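# Wedge the loose end board tight against the rail

## Task

Push a wedge into the empty slot at one end of the rail, with the wedge's flat face toward the loose end board, until that board is snug against the rail. The wedge at the other end must stay in, both end boards must stand upright and flat on the table, and all of this must hold without the robot supporting it.

## Robot and tools

Robot: two arms, left_arm and right_arm, each with a two-finger gripper. Scene frame: origin on the table surface midway between the arms, +x out over the table, +z up, left_arm on the +y side. The names left and right are arm names only, not image sides. Bases: left_arm at (-0.027, +0.372, 0) m, quat_wxyz (+0.998, 0, 0, +0.065); right_arm at (+0.001, -0.370, 0) m, quat_wxyz (+0.997, 0, 0, -0.077).

Gripper axes: the fingers point along the gripper's +z, and they close and open along its y. The reported end_effector_position is the point between the pads, roughly 1 cm short of the fingertips. Joint ranges (rad), base to hand: waist -2.618 to 3.054, shoulder 0.000 to 3.142, elbow 0.000 to 3.142, wrist pitch -1.571 to 1.571, wrist yaw -1.571 to 1.571, wrist roll -2.094 to 2.094. The elbow never fully straightens.

execute_actions(actions): actions is a list of up to 15 actions. Each action is a table of up to 15 rows, one row per control step of 1/30 s; if fewer than 15 rows are given, the final row repeats to fill the 15 steps (0.5 s). Every row is one flat list of 14 numbers, each in [-1, 1], always covering both arms: left_arm dx, dy, dz, rx, ry, rz, opening, then right_arm dx, dy, dz, rx, ry, rz, opening. dx to rz are an offset, not a pose: a target relative to where that gripper measured at the start of the action (for a call's first action, the last pose reported in this scene), expressed in the gripper's own axes. Rows do not accumulate; each is relative to that same start. Scale: 1.0 equals 0.6 m of translation or 180 degrees of rotation; rx, ry, rz form a single rotation vector. opening is absolute, not an offset: +1 fully open (0.093 m), -1 closed. An empty list just returns the current state and images.

Per step the commanded pose is clipped to within 70 mm and 16 degrees of the measured pose, so big offsets need several actions, and the arm only continues to its last clipped pose. Joint friction can leave the hand up to about 31 mm from the command, and tiny offsets may not move it. Position wins over orientation when both cannot be met.

move(target, speed, blocking): target is one 14-number row laid out as above, offsets in each gripper's own axes measured from the pose in this scene's most recent result showing one; openings are absolute and are sent when the move begins. Each hand travels a straight line; both finish together, lasting 0.5 to 10 s (longer paths are cut off at 10 s). speed is the top path speed in m/s, 0.002 to 0.5, default 0.25; rotation up to twice that in rad/s. Moves do not avoid obstacles or the other arm; hands lag, drift and can overshoot speed near full reach. Faster contact and targets set deeper past contact mean harder pushes. blocking=false returns after 0.5 s while the arm keeps going; then call wait or stop before sending more motion. The result adds a move: line with the ending (done, off_target, moving, held, fault) and any limits (paced = pose clipped; held = a check blocked some steps, after which the arm may jump fast), plus each gripper's remaining distance.

wait(seconds): 0 to 10; lets time pass with last commands held, returning early if a running move ends. stop(): brakes a running move; it needs stopping room, and the fingers keep moving. zoom_image(camera, region): region [x0, y0, x1, y1] in pixels, at most 504 by 504, from the latest image of cam_head_left, cam_head_right, cam_high, cam_low, cam_left_wrist or cam_right_wrist (all 896x504). read_manual(section): licence text only, no motion. finished_scene(scene): give the current scene number; it ends the scene irreversibly after the robot holds its last command and reports success.

Results: a state line left_arm: … | right_arm: … with end_effector_position (m) and end_effector_quat_wxyz in the scene frame (less accurate at long reach); Hand target lines showing where each hand is being driven; pose unreachable lines when the clearance check altered or blocked a command; grip_measured per arm; Joint positions ending with gripper opening in metres (floored at zero, true gap only when fingers are free); joint torques (offset, noisy, nonzero in free air); MOTOR HOT at 75 °C and OVER-TEMPERATURE FAULT lines (90 °C stops the arm 10 s; 100 °C makes it go limp and fall).

Grip scale: pads touch at about -0.94; each mm of object width adds about 0.0208; readings may carry a fixed bias up to 0.02. Commanding below the width reading squeezes harder, up to about 50 to 62 N per pad (less on thin parts); keep resending the same closing number to stay gripped. An arm meant to stay put: send the offset back to its desired pose in the first call of a reply, zeros afterwards, and always its intended opening. The robot holds its last command while you think.

Avoid: knocking anything off the table, arms colliding or pressing each other, dropping or slamming the wedge, very hard shoves, prolonged heavy holding that heats motors. Occasional outside tugs on held parts or pushes on loose ones may occur. Before finishing, release the wedge and check the result holds on its own.

Each tool is called after "Request:" as a command line: name --argument value for each argument, lists and objects as JSON in quotes; but a table of rows of numbers goes row by row, as --pt "numbers of a row", without its own name.

## Session

Request:
execute_actions --actions '[]'

Scene clock: 0.00 s.
left_arm: end_effector_position=(+0.3921, +0.1214, +0.3273) grip_measured=+0.985 end_effector_quat_wxyz=(+0.703, +0.569, +0.410, -0.121) | right_arm: end_effector_position=(+0.2314, -0.3692, +0.3625) grip_measured=+0.996 end_effector_quat_wxyz=(-0.484, +0.535, -0.605, +0.336)
Joint positions: left_arm=[-0.411  1.645  1.188  0.481  0.838  0.757  0.092] | right_arm=[-0.092  0.657  1.121 -0.795 -0.345 -1.446  0.093]
Joint velocities: left_arm=[-0.002  0.017  0.002  0.066  0.007  0.051  0.001] | right_arm=[-0.017 -0.007  0.007  0.022 -0.051  0.022  0.001]
Joint torques (N m, as the arm reports them, + toward a larger angle): no reading
Motor temperatures (°C, as the motors report them): left_arm=[27 37 38 36 27 26] | right_arm=[28 30 40 37 30 29]
Hand target (left_arm): +0.392, +0.121, +0.327; +0.703, +0.569, +0.410, -0.121
Hand target (right_arm): +0.231, -0.369, +0.363; +0.484, -0.535, +0.605, -0.336

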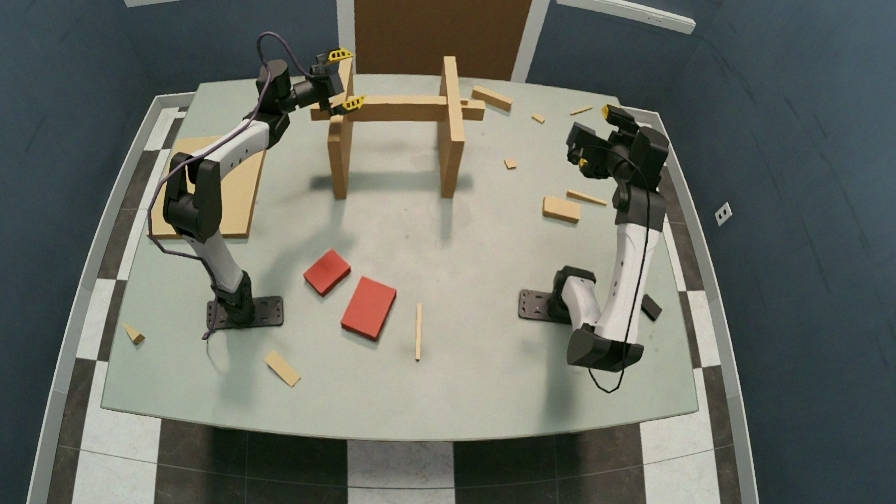

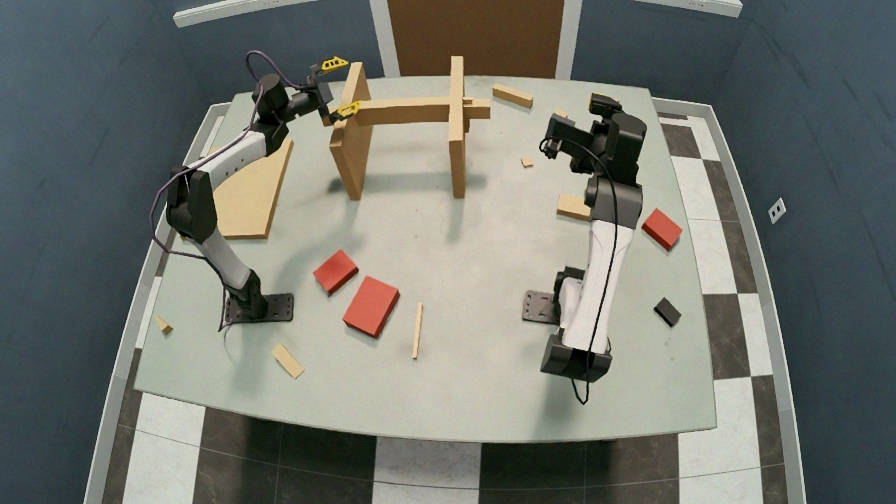

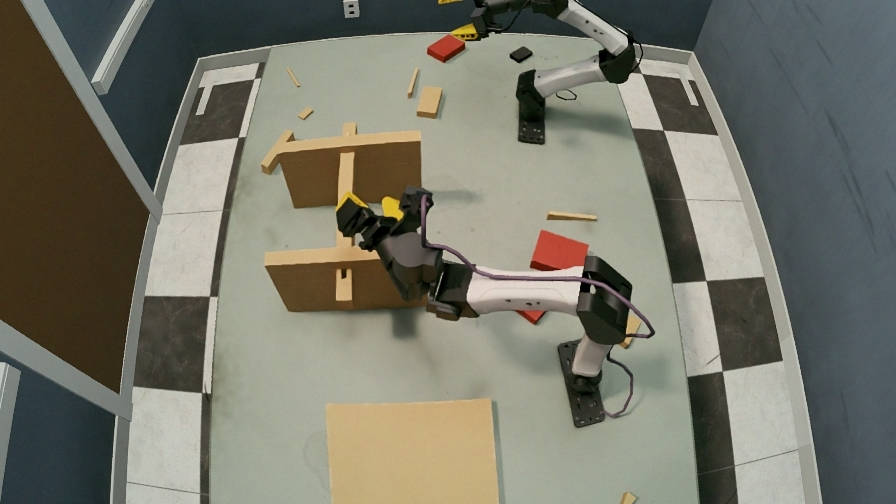

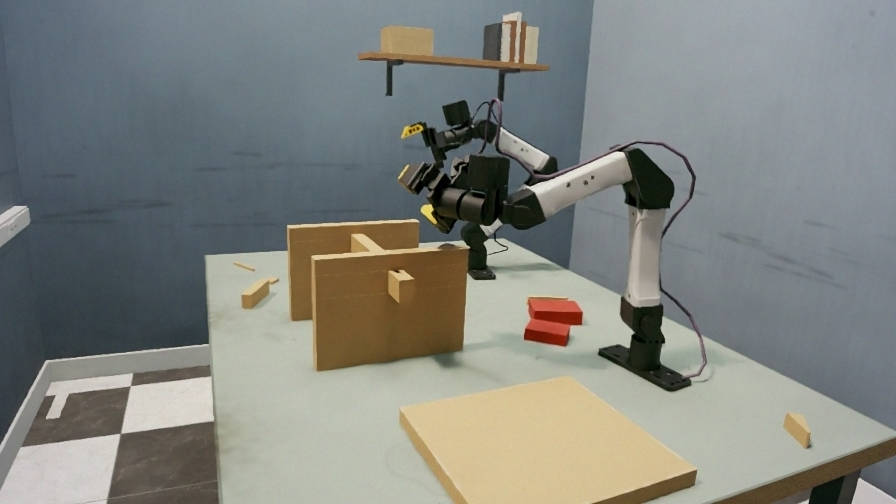

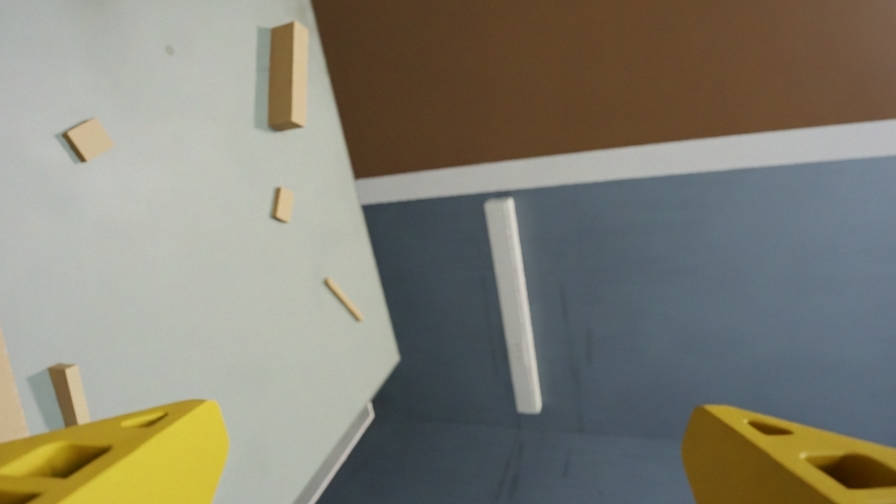

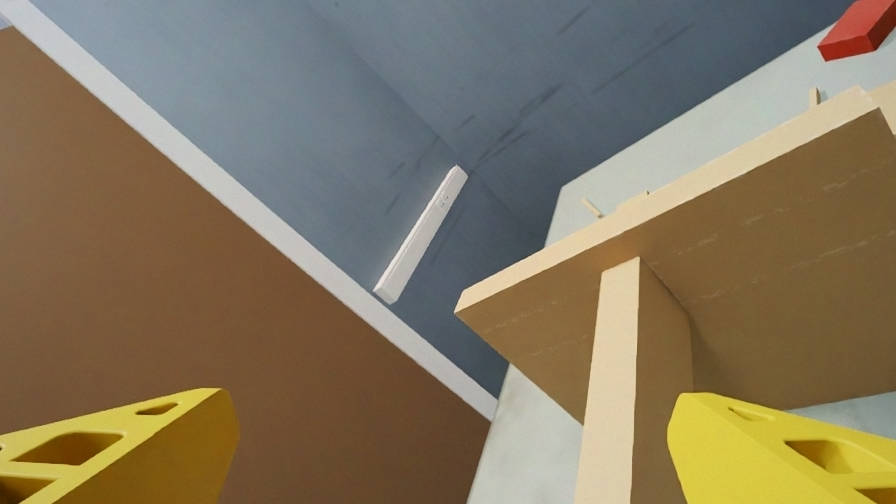

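Request:
zoom_image --camera "cam_high" --region '[520, 180, 640, 250]'

Request:
zoom_image --camera "cam_head_left" --region '[370, 280, 470, 380]'

Request:
zoom_image --camera "cam_head_right" --region '[370, 280, 470, 380]'

Request:
zoom_image --camera "cam_head_left" --region '[520, 170, 640, 240]'

Request:
zoom_image --camera "cam_high" --region '[250, 110, 450, 320]'

Request:
zoom_image --camera "cam_low" --region '[270, 200, 600, 380]'

Region (520, 180, 640, 250) of cam_high's 896x504 image, scaled by 4.200, with more detail than that image has; it fills the top 294 rows of this view, and the rest is white.

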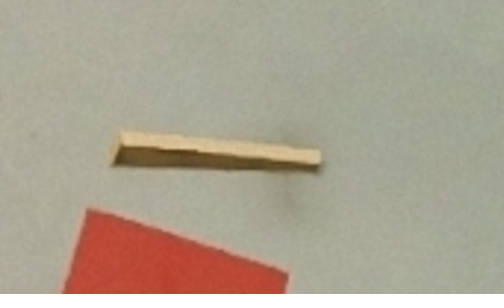

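Region (370, 280, 470, 380) of cam_head_left's 896x504 image, scaled by 5.040, with more detail than that image has.

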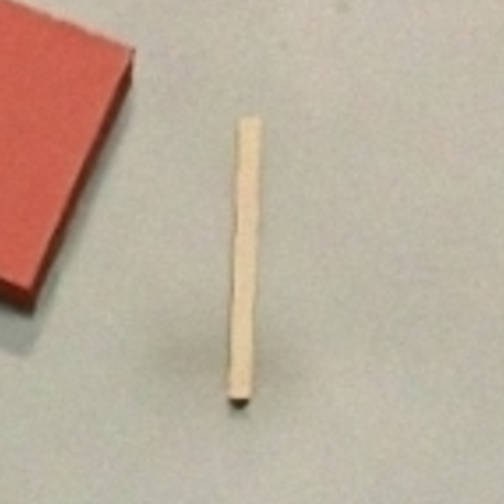

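Region (370, 280, 470, 380) of cam_head_right's 896x504 image, scaled by 5.040, with more detail than that image has.

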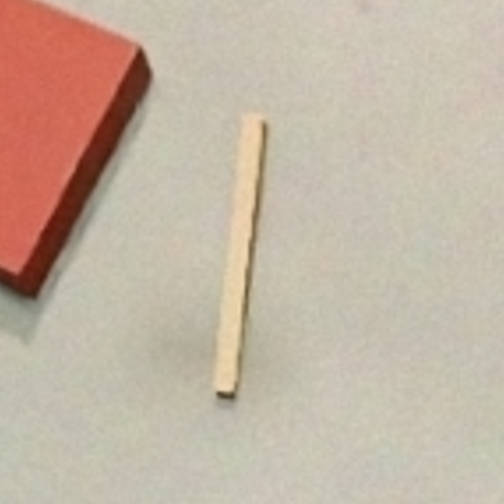

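Region (520, 170, 640, 240) of cam_head_left's 896x504 image, scaled by 4.200, with more detail than that image has; it fills the top 294 rows of this view, and the rest is white.

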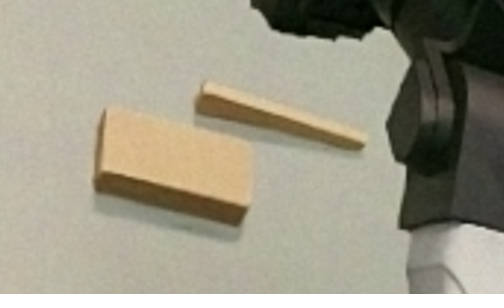

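Region (250, 110, 450, 320) of cam_high's 896x504 image, scaled by 2.400, with more detail than that image has; it fills the left 480 columns of this view, and the rest is white.

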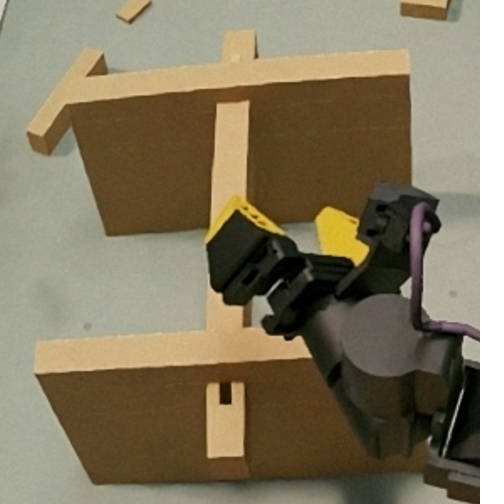

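Region (270, 200, 600, 380) of cam_low's 896x504 image, scaled by 1.527, with more detail than that image has; it fills the top 275 rows of this view, and the rest is white.

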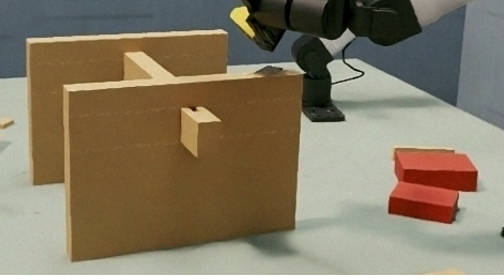

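Request:
zoom_image --camera "cam_high" --region '[540, 204, 575, 226]'

Request:
zoom_image --camera "cam_low" --region '[515, 285, 585, 325]'

Request:
zoom_image --camera "cam_head_left" --region '[300, 50, 500, 210]'

Request:
zoom_image --camera "cam_head_right" --region '[310, 50, 510, 210]'

Region (540, 204, 575, 226) of cam_high's 896x504 image, scaled by 14.400, with more detail than that image has; it fills the top 317 rows of this view, and the rest is white.

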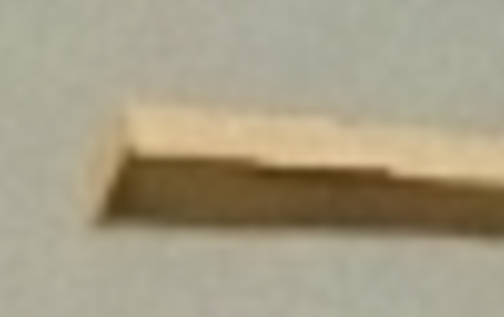

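Region (515, 285, 585, 325) of cam_low's 896x504 image, scaled by 7.200, with more detail than that image has; it fills the top 288 rows of this view, and the rest is white.

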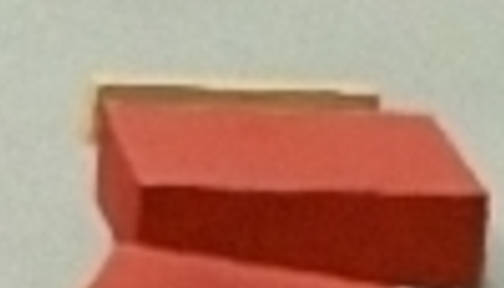

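Region (300, 50, 500, 210) of cam_head_left's 896x504 image, scaled by 2.520, with more detail than that image has; it fills the top 403 rows of this view, and the rest is white.

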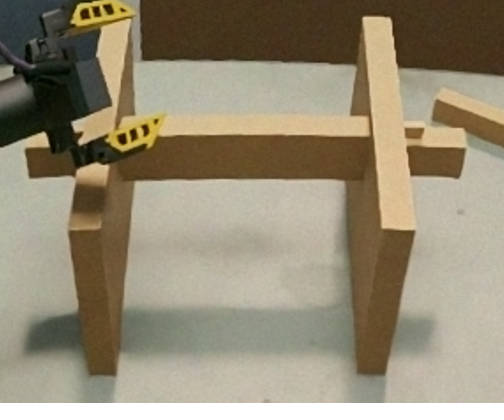

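Region (310, 50, 510, 210) of cam_head_right's 896x504 image, scaled by 2.520, with more detail than that image has; it fills the top 403 rows of this view, and the rest is white.

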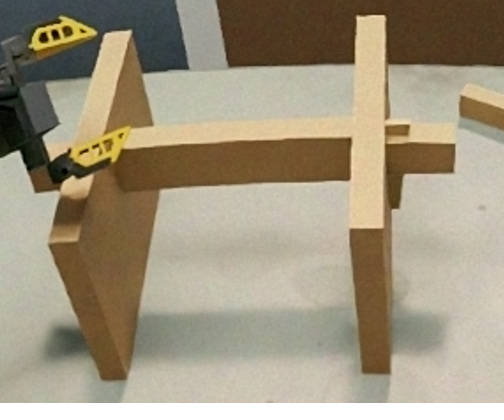

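Request:
move --target '[-0.2543,-0.8482,-0.0062,-0.0424,0.6252,-0.4845,1, -0.0975,0.1905,0.4364,-0.2016,-0.1851,0.3252,-1]' --speed 0.4

Scene clock: 123.90 s.
left_arm: end_effector_position=(-0.0180, -0.0857, +0.0767) grip_measured=+0.986 end_effector_quat_wxyz=(-0.119, -0.005, +0.993, +0.006) | right_arm: end_effector_position=(+0.4333, -0.2727, +0.1835) grip_measured=-0.998 end_effector_quat_wxyz=(+0.527, -0.354, +0.717, +0.287)
Joint positions: left_arm=[-1.595  2.395  2.241 -1.453  0.236 -1.47   0.093] | right_arm=[ 0.051  1.681  1.001  0.143 -0.993 -0.422  0.   ]
Joint velocities: left_arm=[-0.002 -0.022  0.017 -0.022 -0.081 -0.051  0.   ] | right_arm=[-0.002 -0.027  0.002 -0.007  0.051  0.007  0.   ]
Joint torques (N m, as the arm reports them, + toward a larger angle): left_arm=[ -0.51 -12.12   8.53   0.09   0.13   0.01] | right_arm=[ 1.55 -7.78  8.66  1.71 -0.26  0.21]
Motor temperatures (°C, as the motors report them): left_arm=[27 48 47 42 27 26] | right_arm=[28 30 44 47 30 29]
Hand target (left_arm): -0.023, -0.088, +0.080; -0.122, -0.005, +0.992, +0.005
Hand target (right_arm): +0.439, -0.267, +0.195; +0.540, -0.366, +0.701, +0.287
Off the commanded pose (left_arm): 0.013 m, 1 deg.
Off the commanded pose (right_arm): 0.016 m, 3 deg.
move: off_target (left_arm, right_arm)

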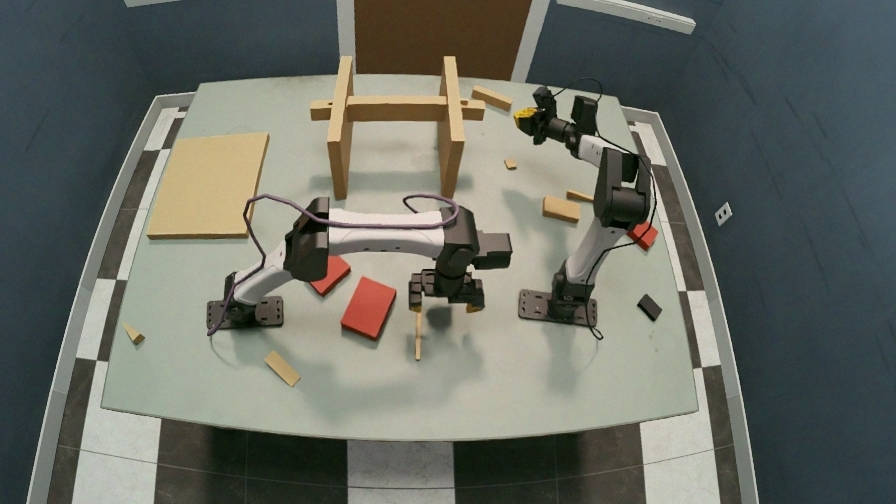

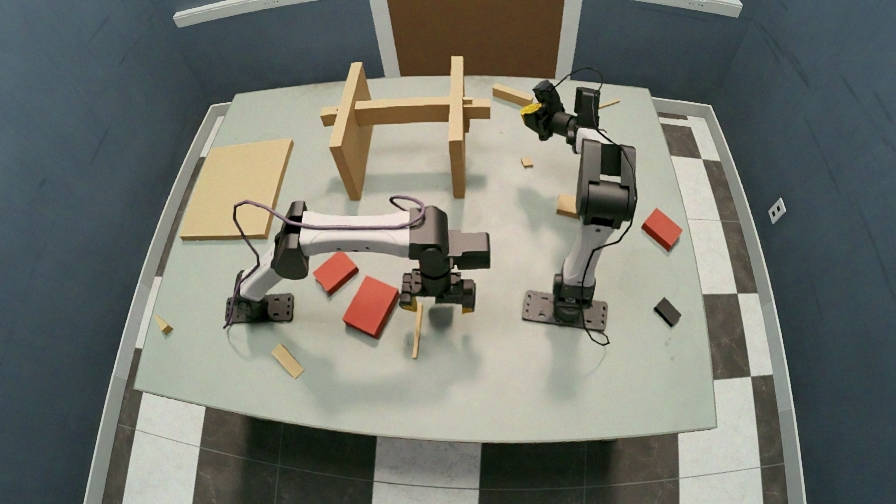

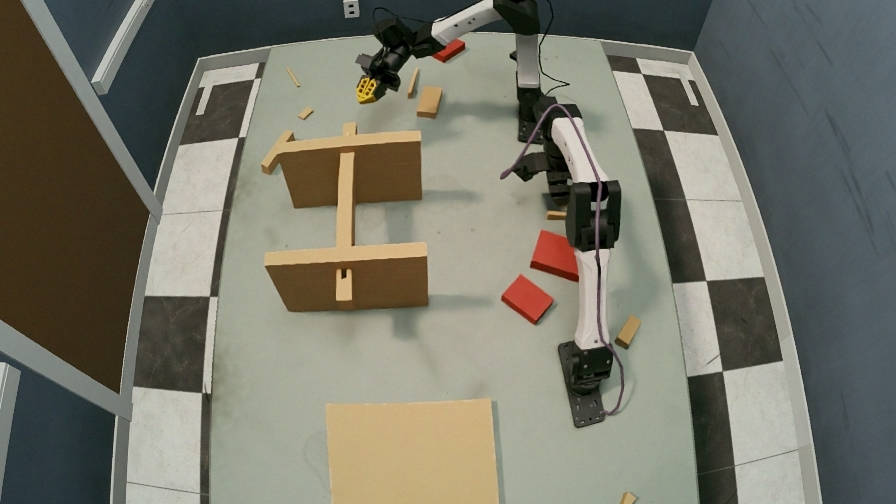

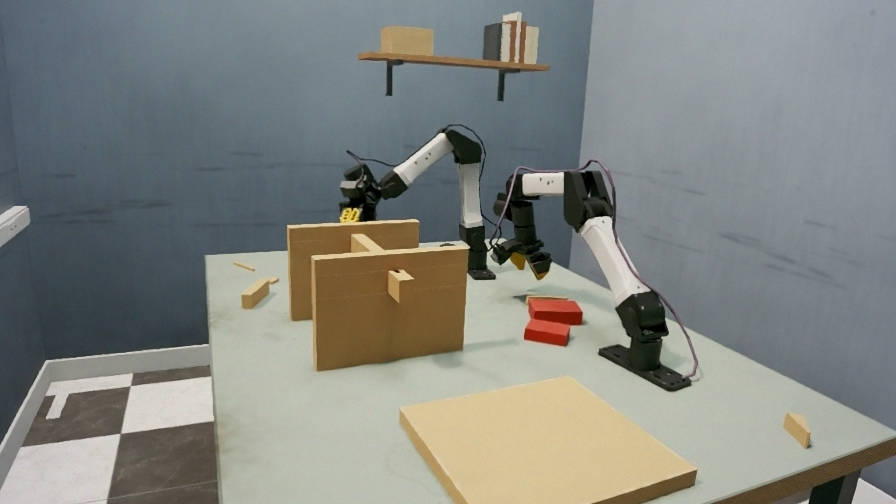

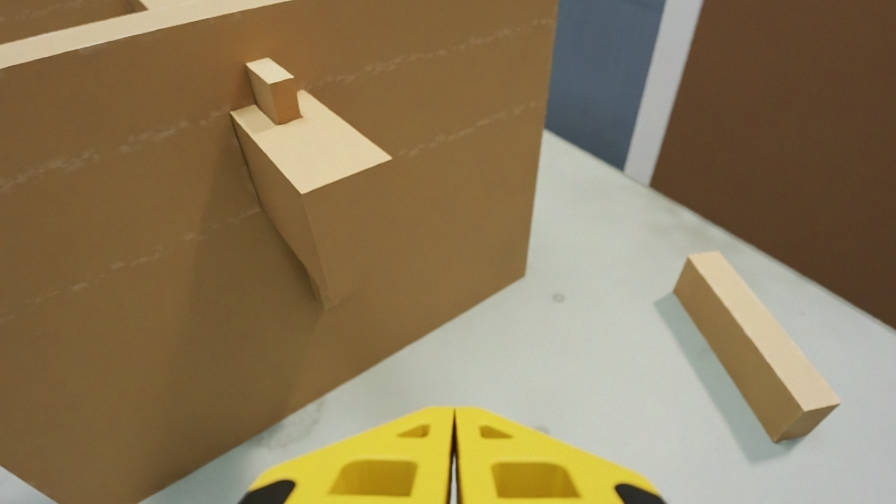

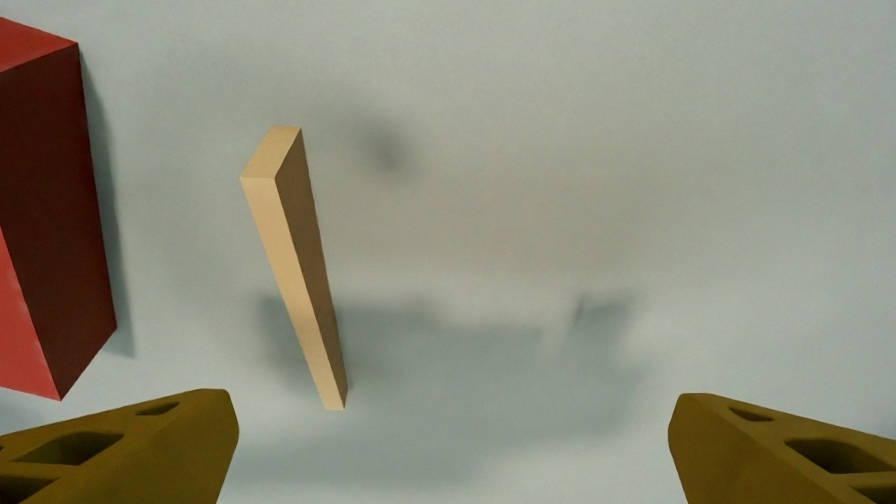

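Request:
zoom_image --camera "cam_right_wrist" --region '[220, 110, 330, 200]'

Request:
zoom_image --camera "cam_right_wrist" --region '[290, 350, 380, 430]'

Region (220, 110, 330, 200) of cam_right_wrist's 896x504 image, scaled by 4.582, with more detail than that image has; it fills the top 412 rows of this view, and the rest is white.

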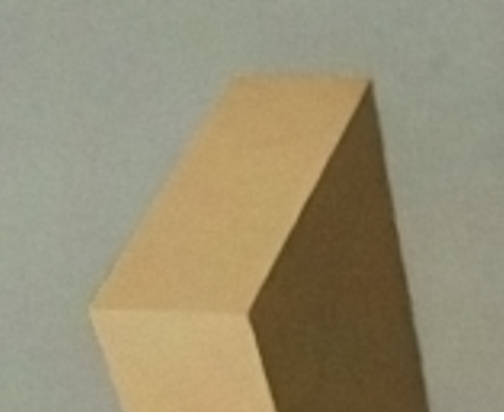

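Region (290, 350, 380, 430) of cam_right_wrist's 896x504 image, scaled by 5.600, with more detail than that image has.

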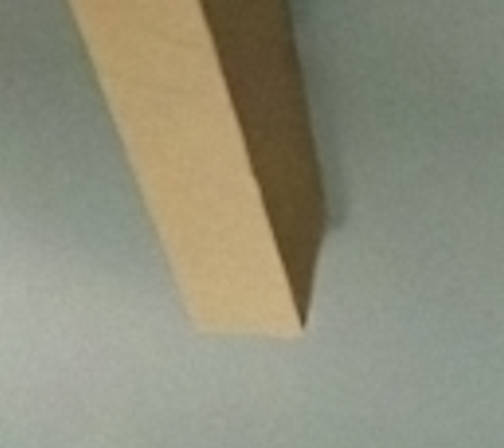

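Request:
move --target '[0.0204,0.0327,0.0843,0,0,0,1, 0.0015,0.0132,0.0861,0,0,0,-1]' --speed 0.06

Request:
zoom_image --camera "cam_head_left" --region '[380, 260, 500, 380]'

Request:
zoom_image --camera "cam_low" --region '[480, 240, 600, 330]'

Scene clock: 193.60 s.
left_arm: end_effector_position=(-0.0367, -0.0640, +0.0228) grip_measured=+0.986 end_effector_quat_wxyz=(-0.120, -0.007, +0.993, +0.019) | right_arm: end_effector_position=(+0.4463, -0.2322, +0.1583) grip_measured=-0.998 end_effector_quat_wxyz=(+0.511, -0.350, +0.728, +0.295)
Joint positions: left_arm=[-1.632  2.318  1.89  -1.196  0.237 -1.51   0.093] | right_arm=[ 0.169  1.769  1.001  0.262 -0.892 -0.331  0.   ]
Joint velocities: left_arm=[-0.007 -0.007 -0.012  0.022 -0.007 -0.022  0.   ] | right_arm=[ 0.002 -0.012  0.017 -0.066 -0.022  0.037  0.   ]
Joint torques (N m, as the arm reports them, + toward a larger angle): left_arm=[ -0.49 -14.11   5.48   0.33   0.07  -0.03] | right_arm=[ 1.34 -8.29  8.58  1.78  0.04  0.22]
Motor temperatures (°C, as the motors report them): left_arm=[27 64 48 36 27 26] | right_arm=[28 34 50 48 30 29]
Hand target (left_arm): -0.041, -0.066, +0.030; -0.119, -0.005, +0.993, +0.007
Hand target (right_arm): +0.455, -0.229, +0.168; +0.526, -0.355, +0.718, +0.287
Off the commanded pose (left_arm): 0.010 m, 1 deg.
Off the commanded pose (right_arm): 0.014 m, 2 deg.
move: off_target (right_arm)

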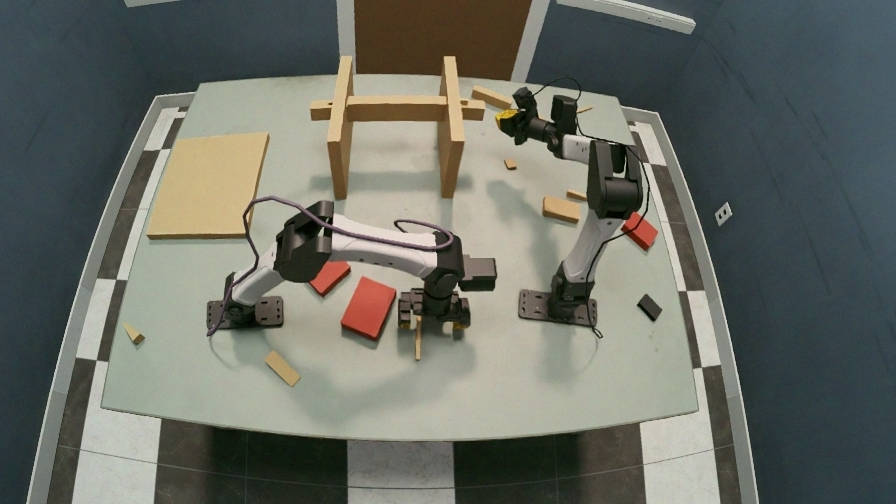

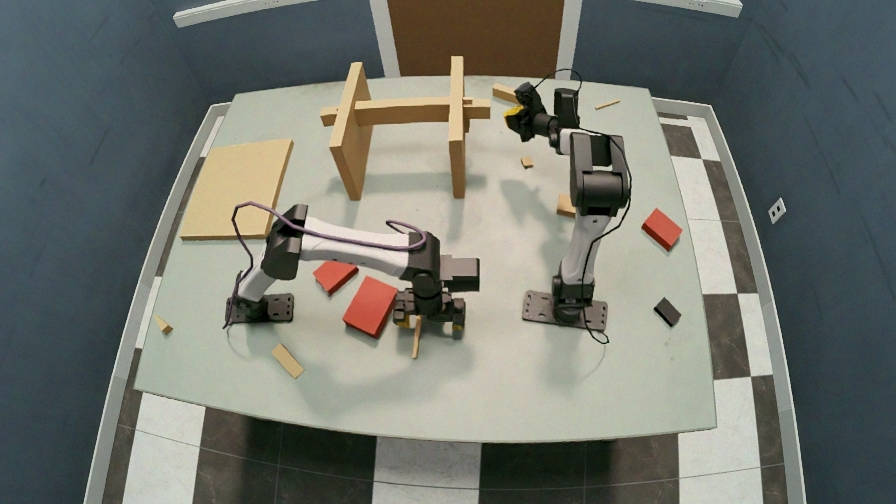

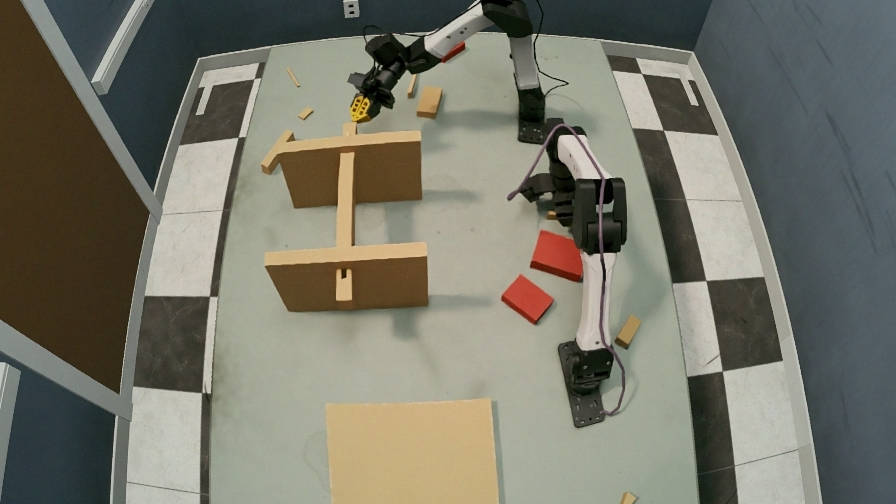

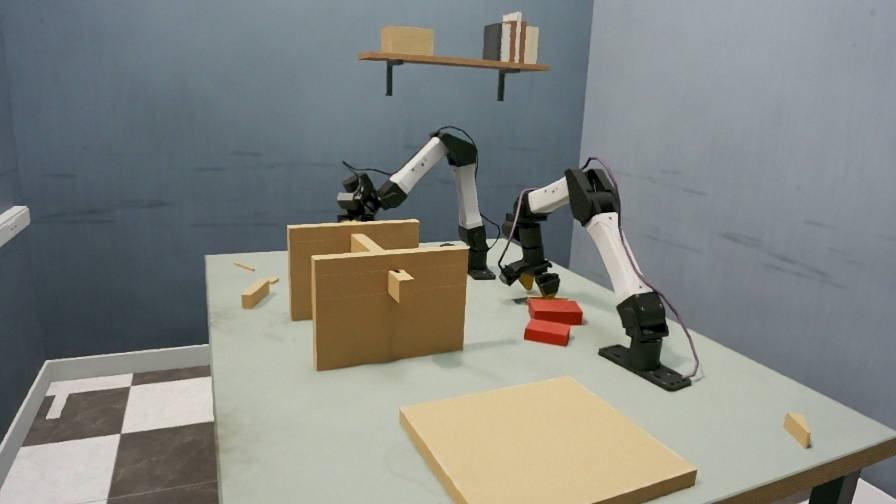

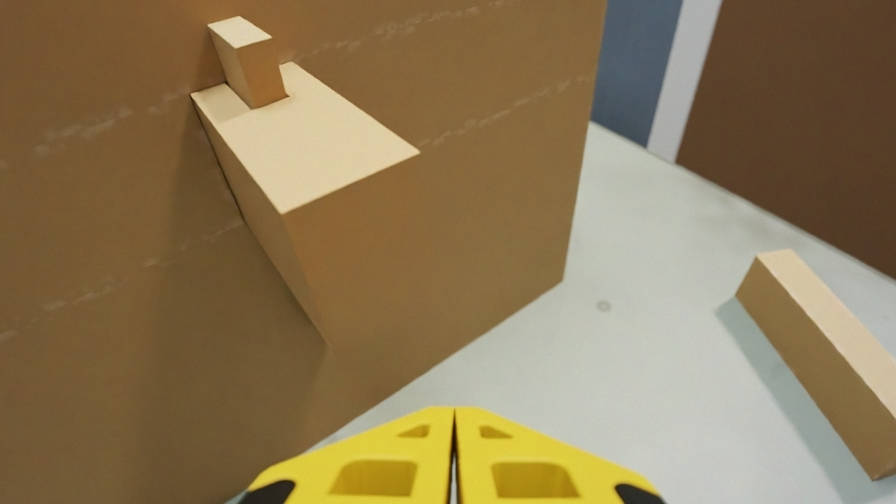

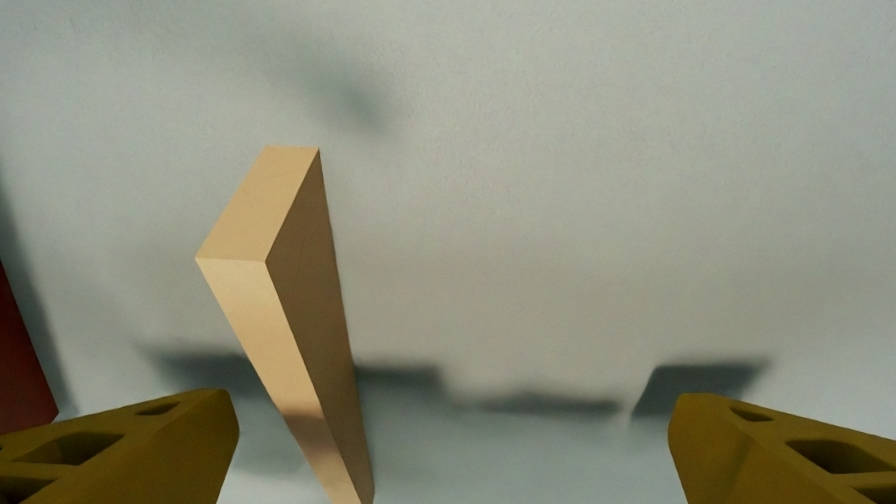

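Region (380, 260, 500, 380) of cam_head_left's 896x504 image, scaled by 4.200, with more detail than that image has.

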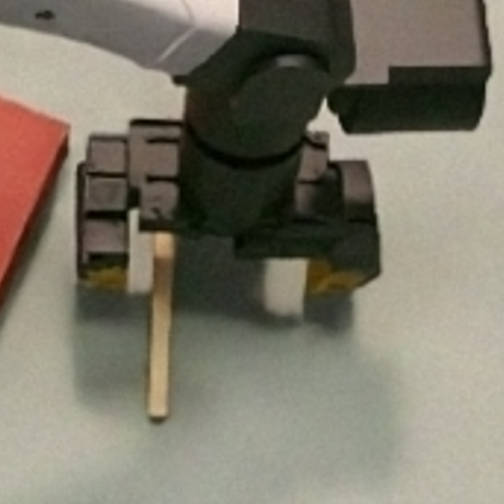

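Region (480, 240, 600, 330) of cam_low's 896x504 image, scaled by 4.200, with more detail than that image has; it fills the top 378 rows of this view, and the rest is white.

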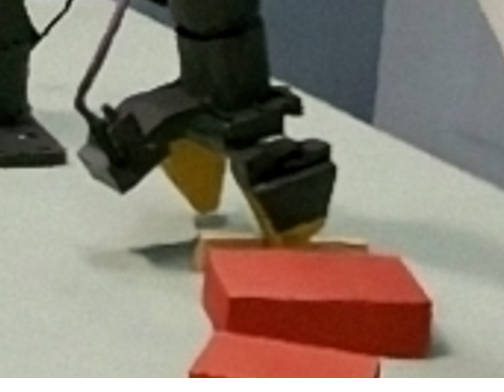

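Request:
execute_actions --actions '[]'

Scene clock: 210.93 s.
left_arm: end_effector_position=(-0.0367, -0.0643, +0.0228) grip_measured=+0.986 end_effector_quat_wxyz=(-0.120, -0.007, +0.993, +0.018) | right_arm: end_effector_position=(+0.4465, -0.2322, +0.1584) grip_measured=-0.998 end_effector_quat_wxyz=(+0.511, -0.349, +0.728, +0.295)
Joint positions: left_arm=[-1.632  2.318  1.89  -1.195  0.237 -1.51   0.093] | right_arm=[ 0.169  1.769  1.001  0.263 -0.891 -0.33   0.   ]
Joint velocities: left_arm=[-0.002 -0.017  0.002  0.022  0.022 -0.007  0.001] | right_arm=[-0.022 -0.002  0.007 -0.022 -0.007 -0.007  0.   ]
Joint torques (N m, as the arm reports them, + toward a larger angle): left_arm=[ -0.5  -14.17   5.32   0.35   0.08   0.03] | right_arm=[ 1.36 -8.29  8.57  1.78  0.02  0.21]
Motor temperatures (°C, as the motors report them): left_arm=[27 70 46 36 27 26] | right_arm=[28 35 50 49 30 29]
Hand target (left_arm): -0.041, -0.066, +0.030; -0.119, -0.005, +0.993, +0.007
Hand target (right_arm): +0.455, -0.229, +0.168; +0.526, -0.355, +0.718, +0.287
Off the commanded pose (left_arm): 0.010 m, 1 deg.
Off the commanded pose (right_arm): 0.014 m, 2 deg.

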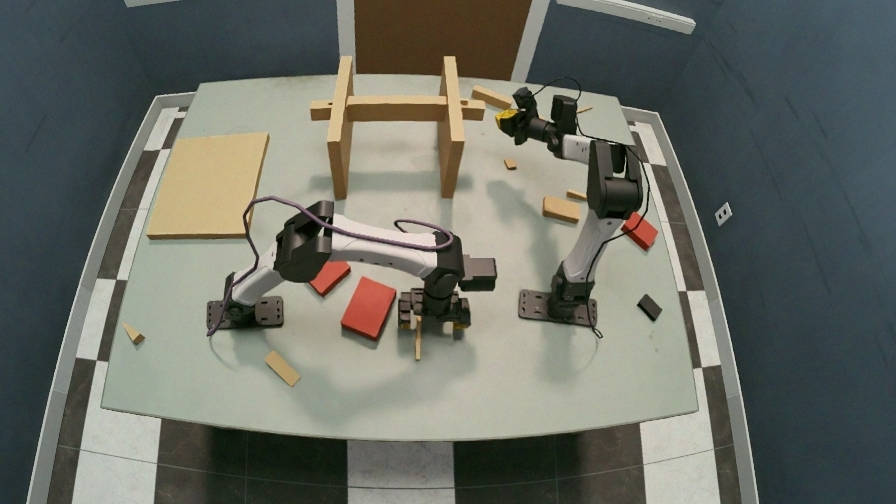

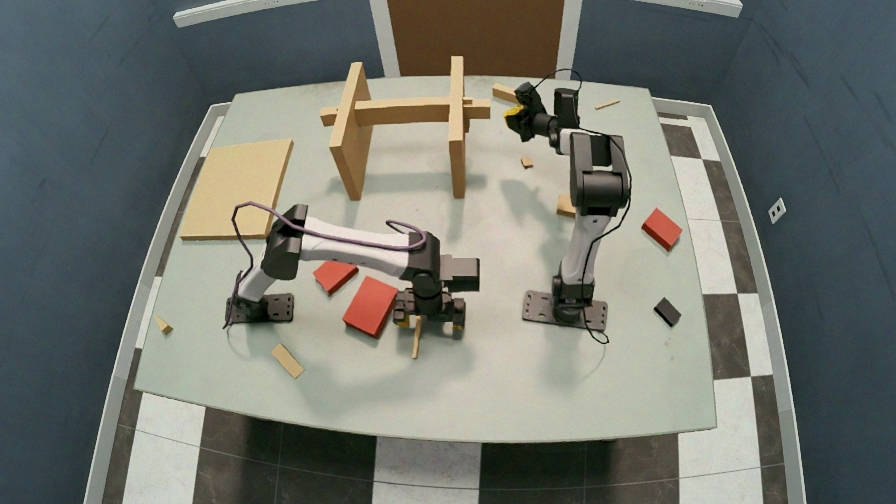

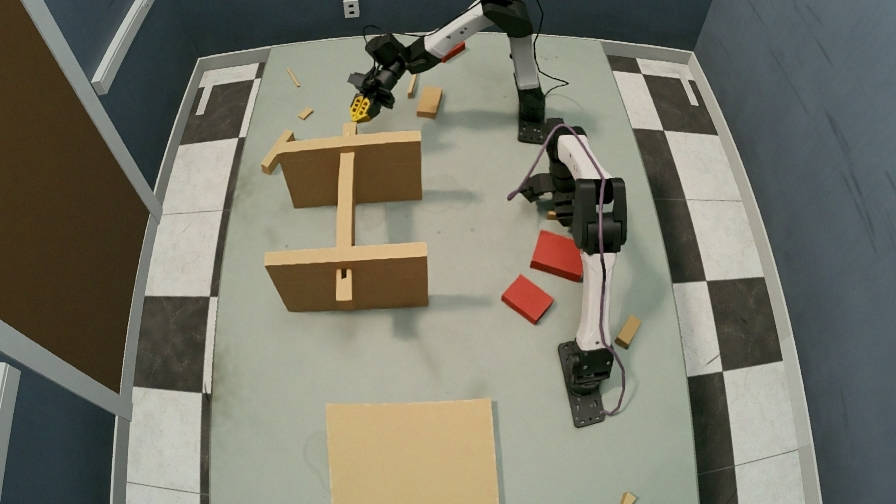

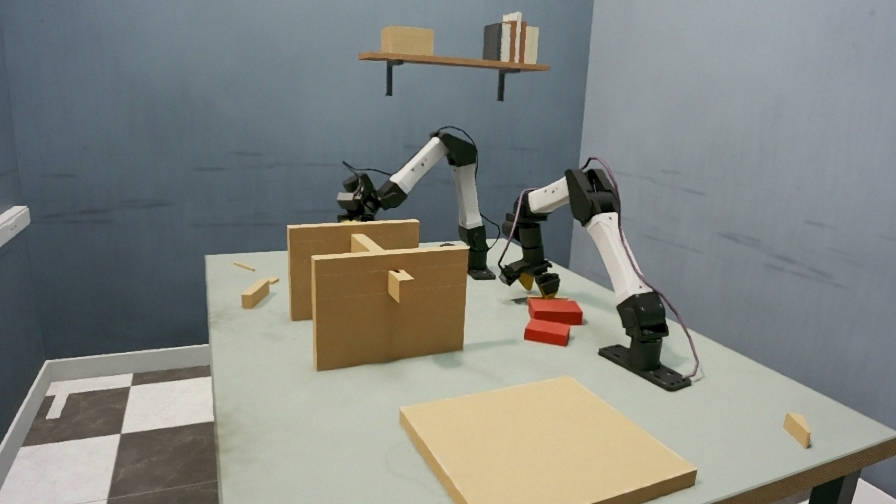

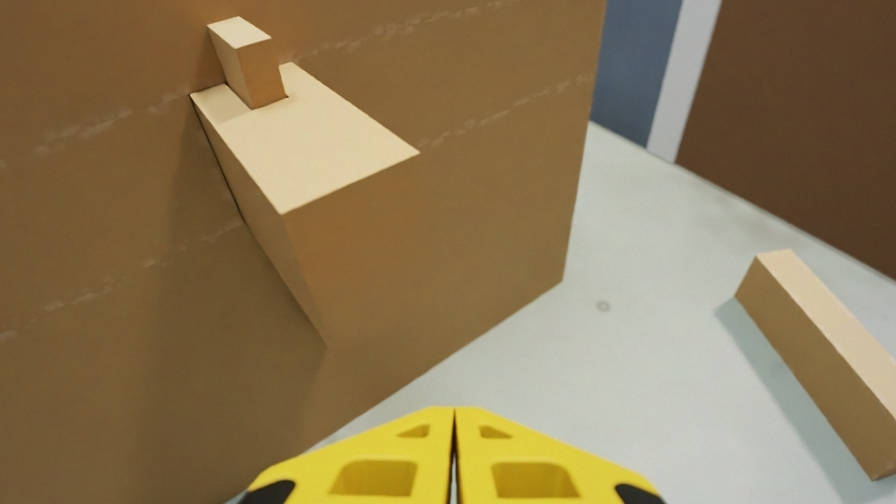

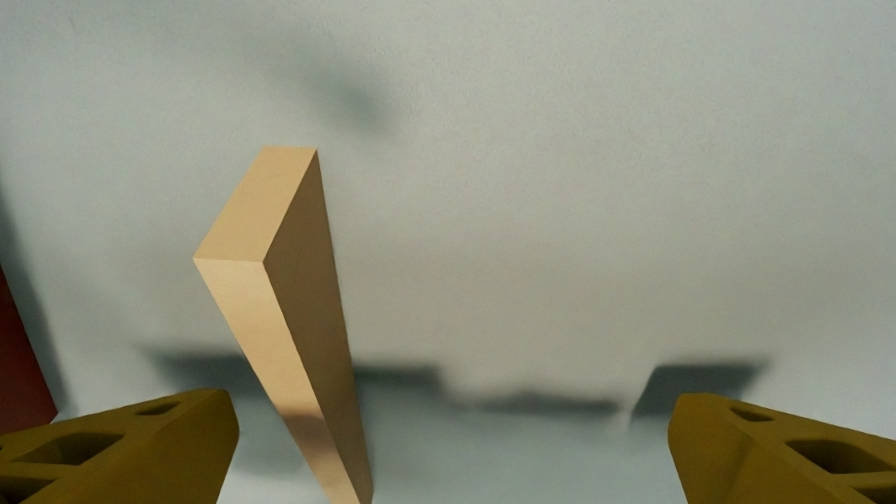

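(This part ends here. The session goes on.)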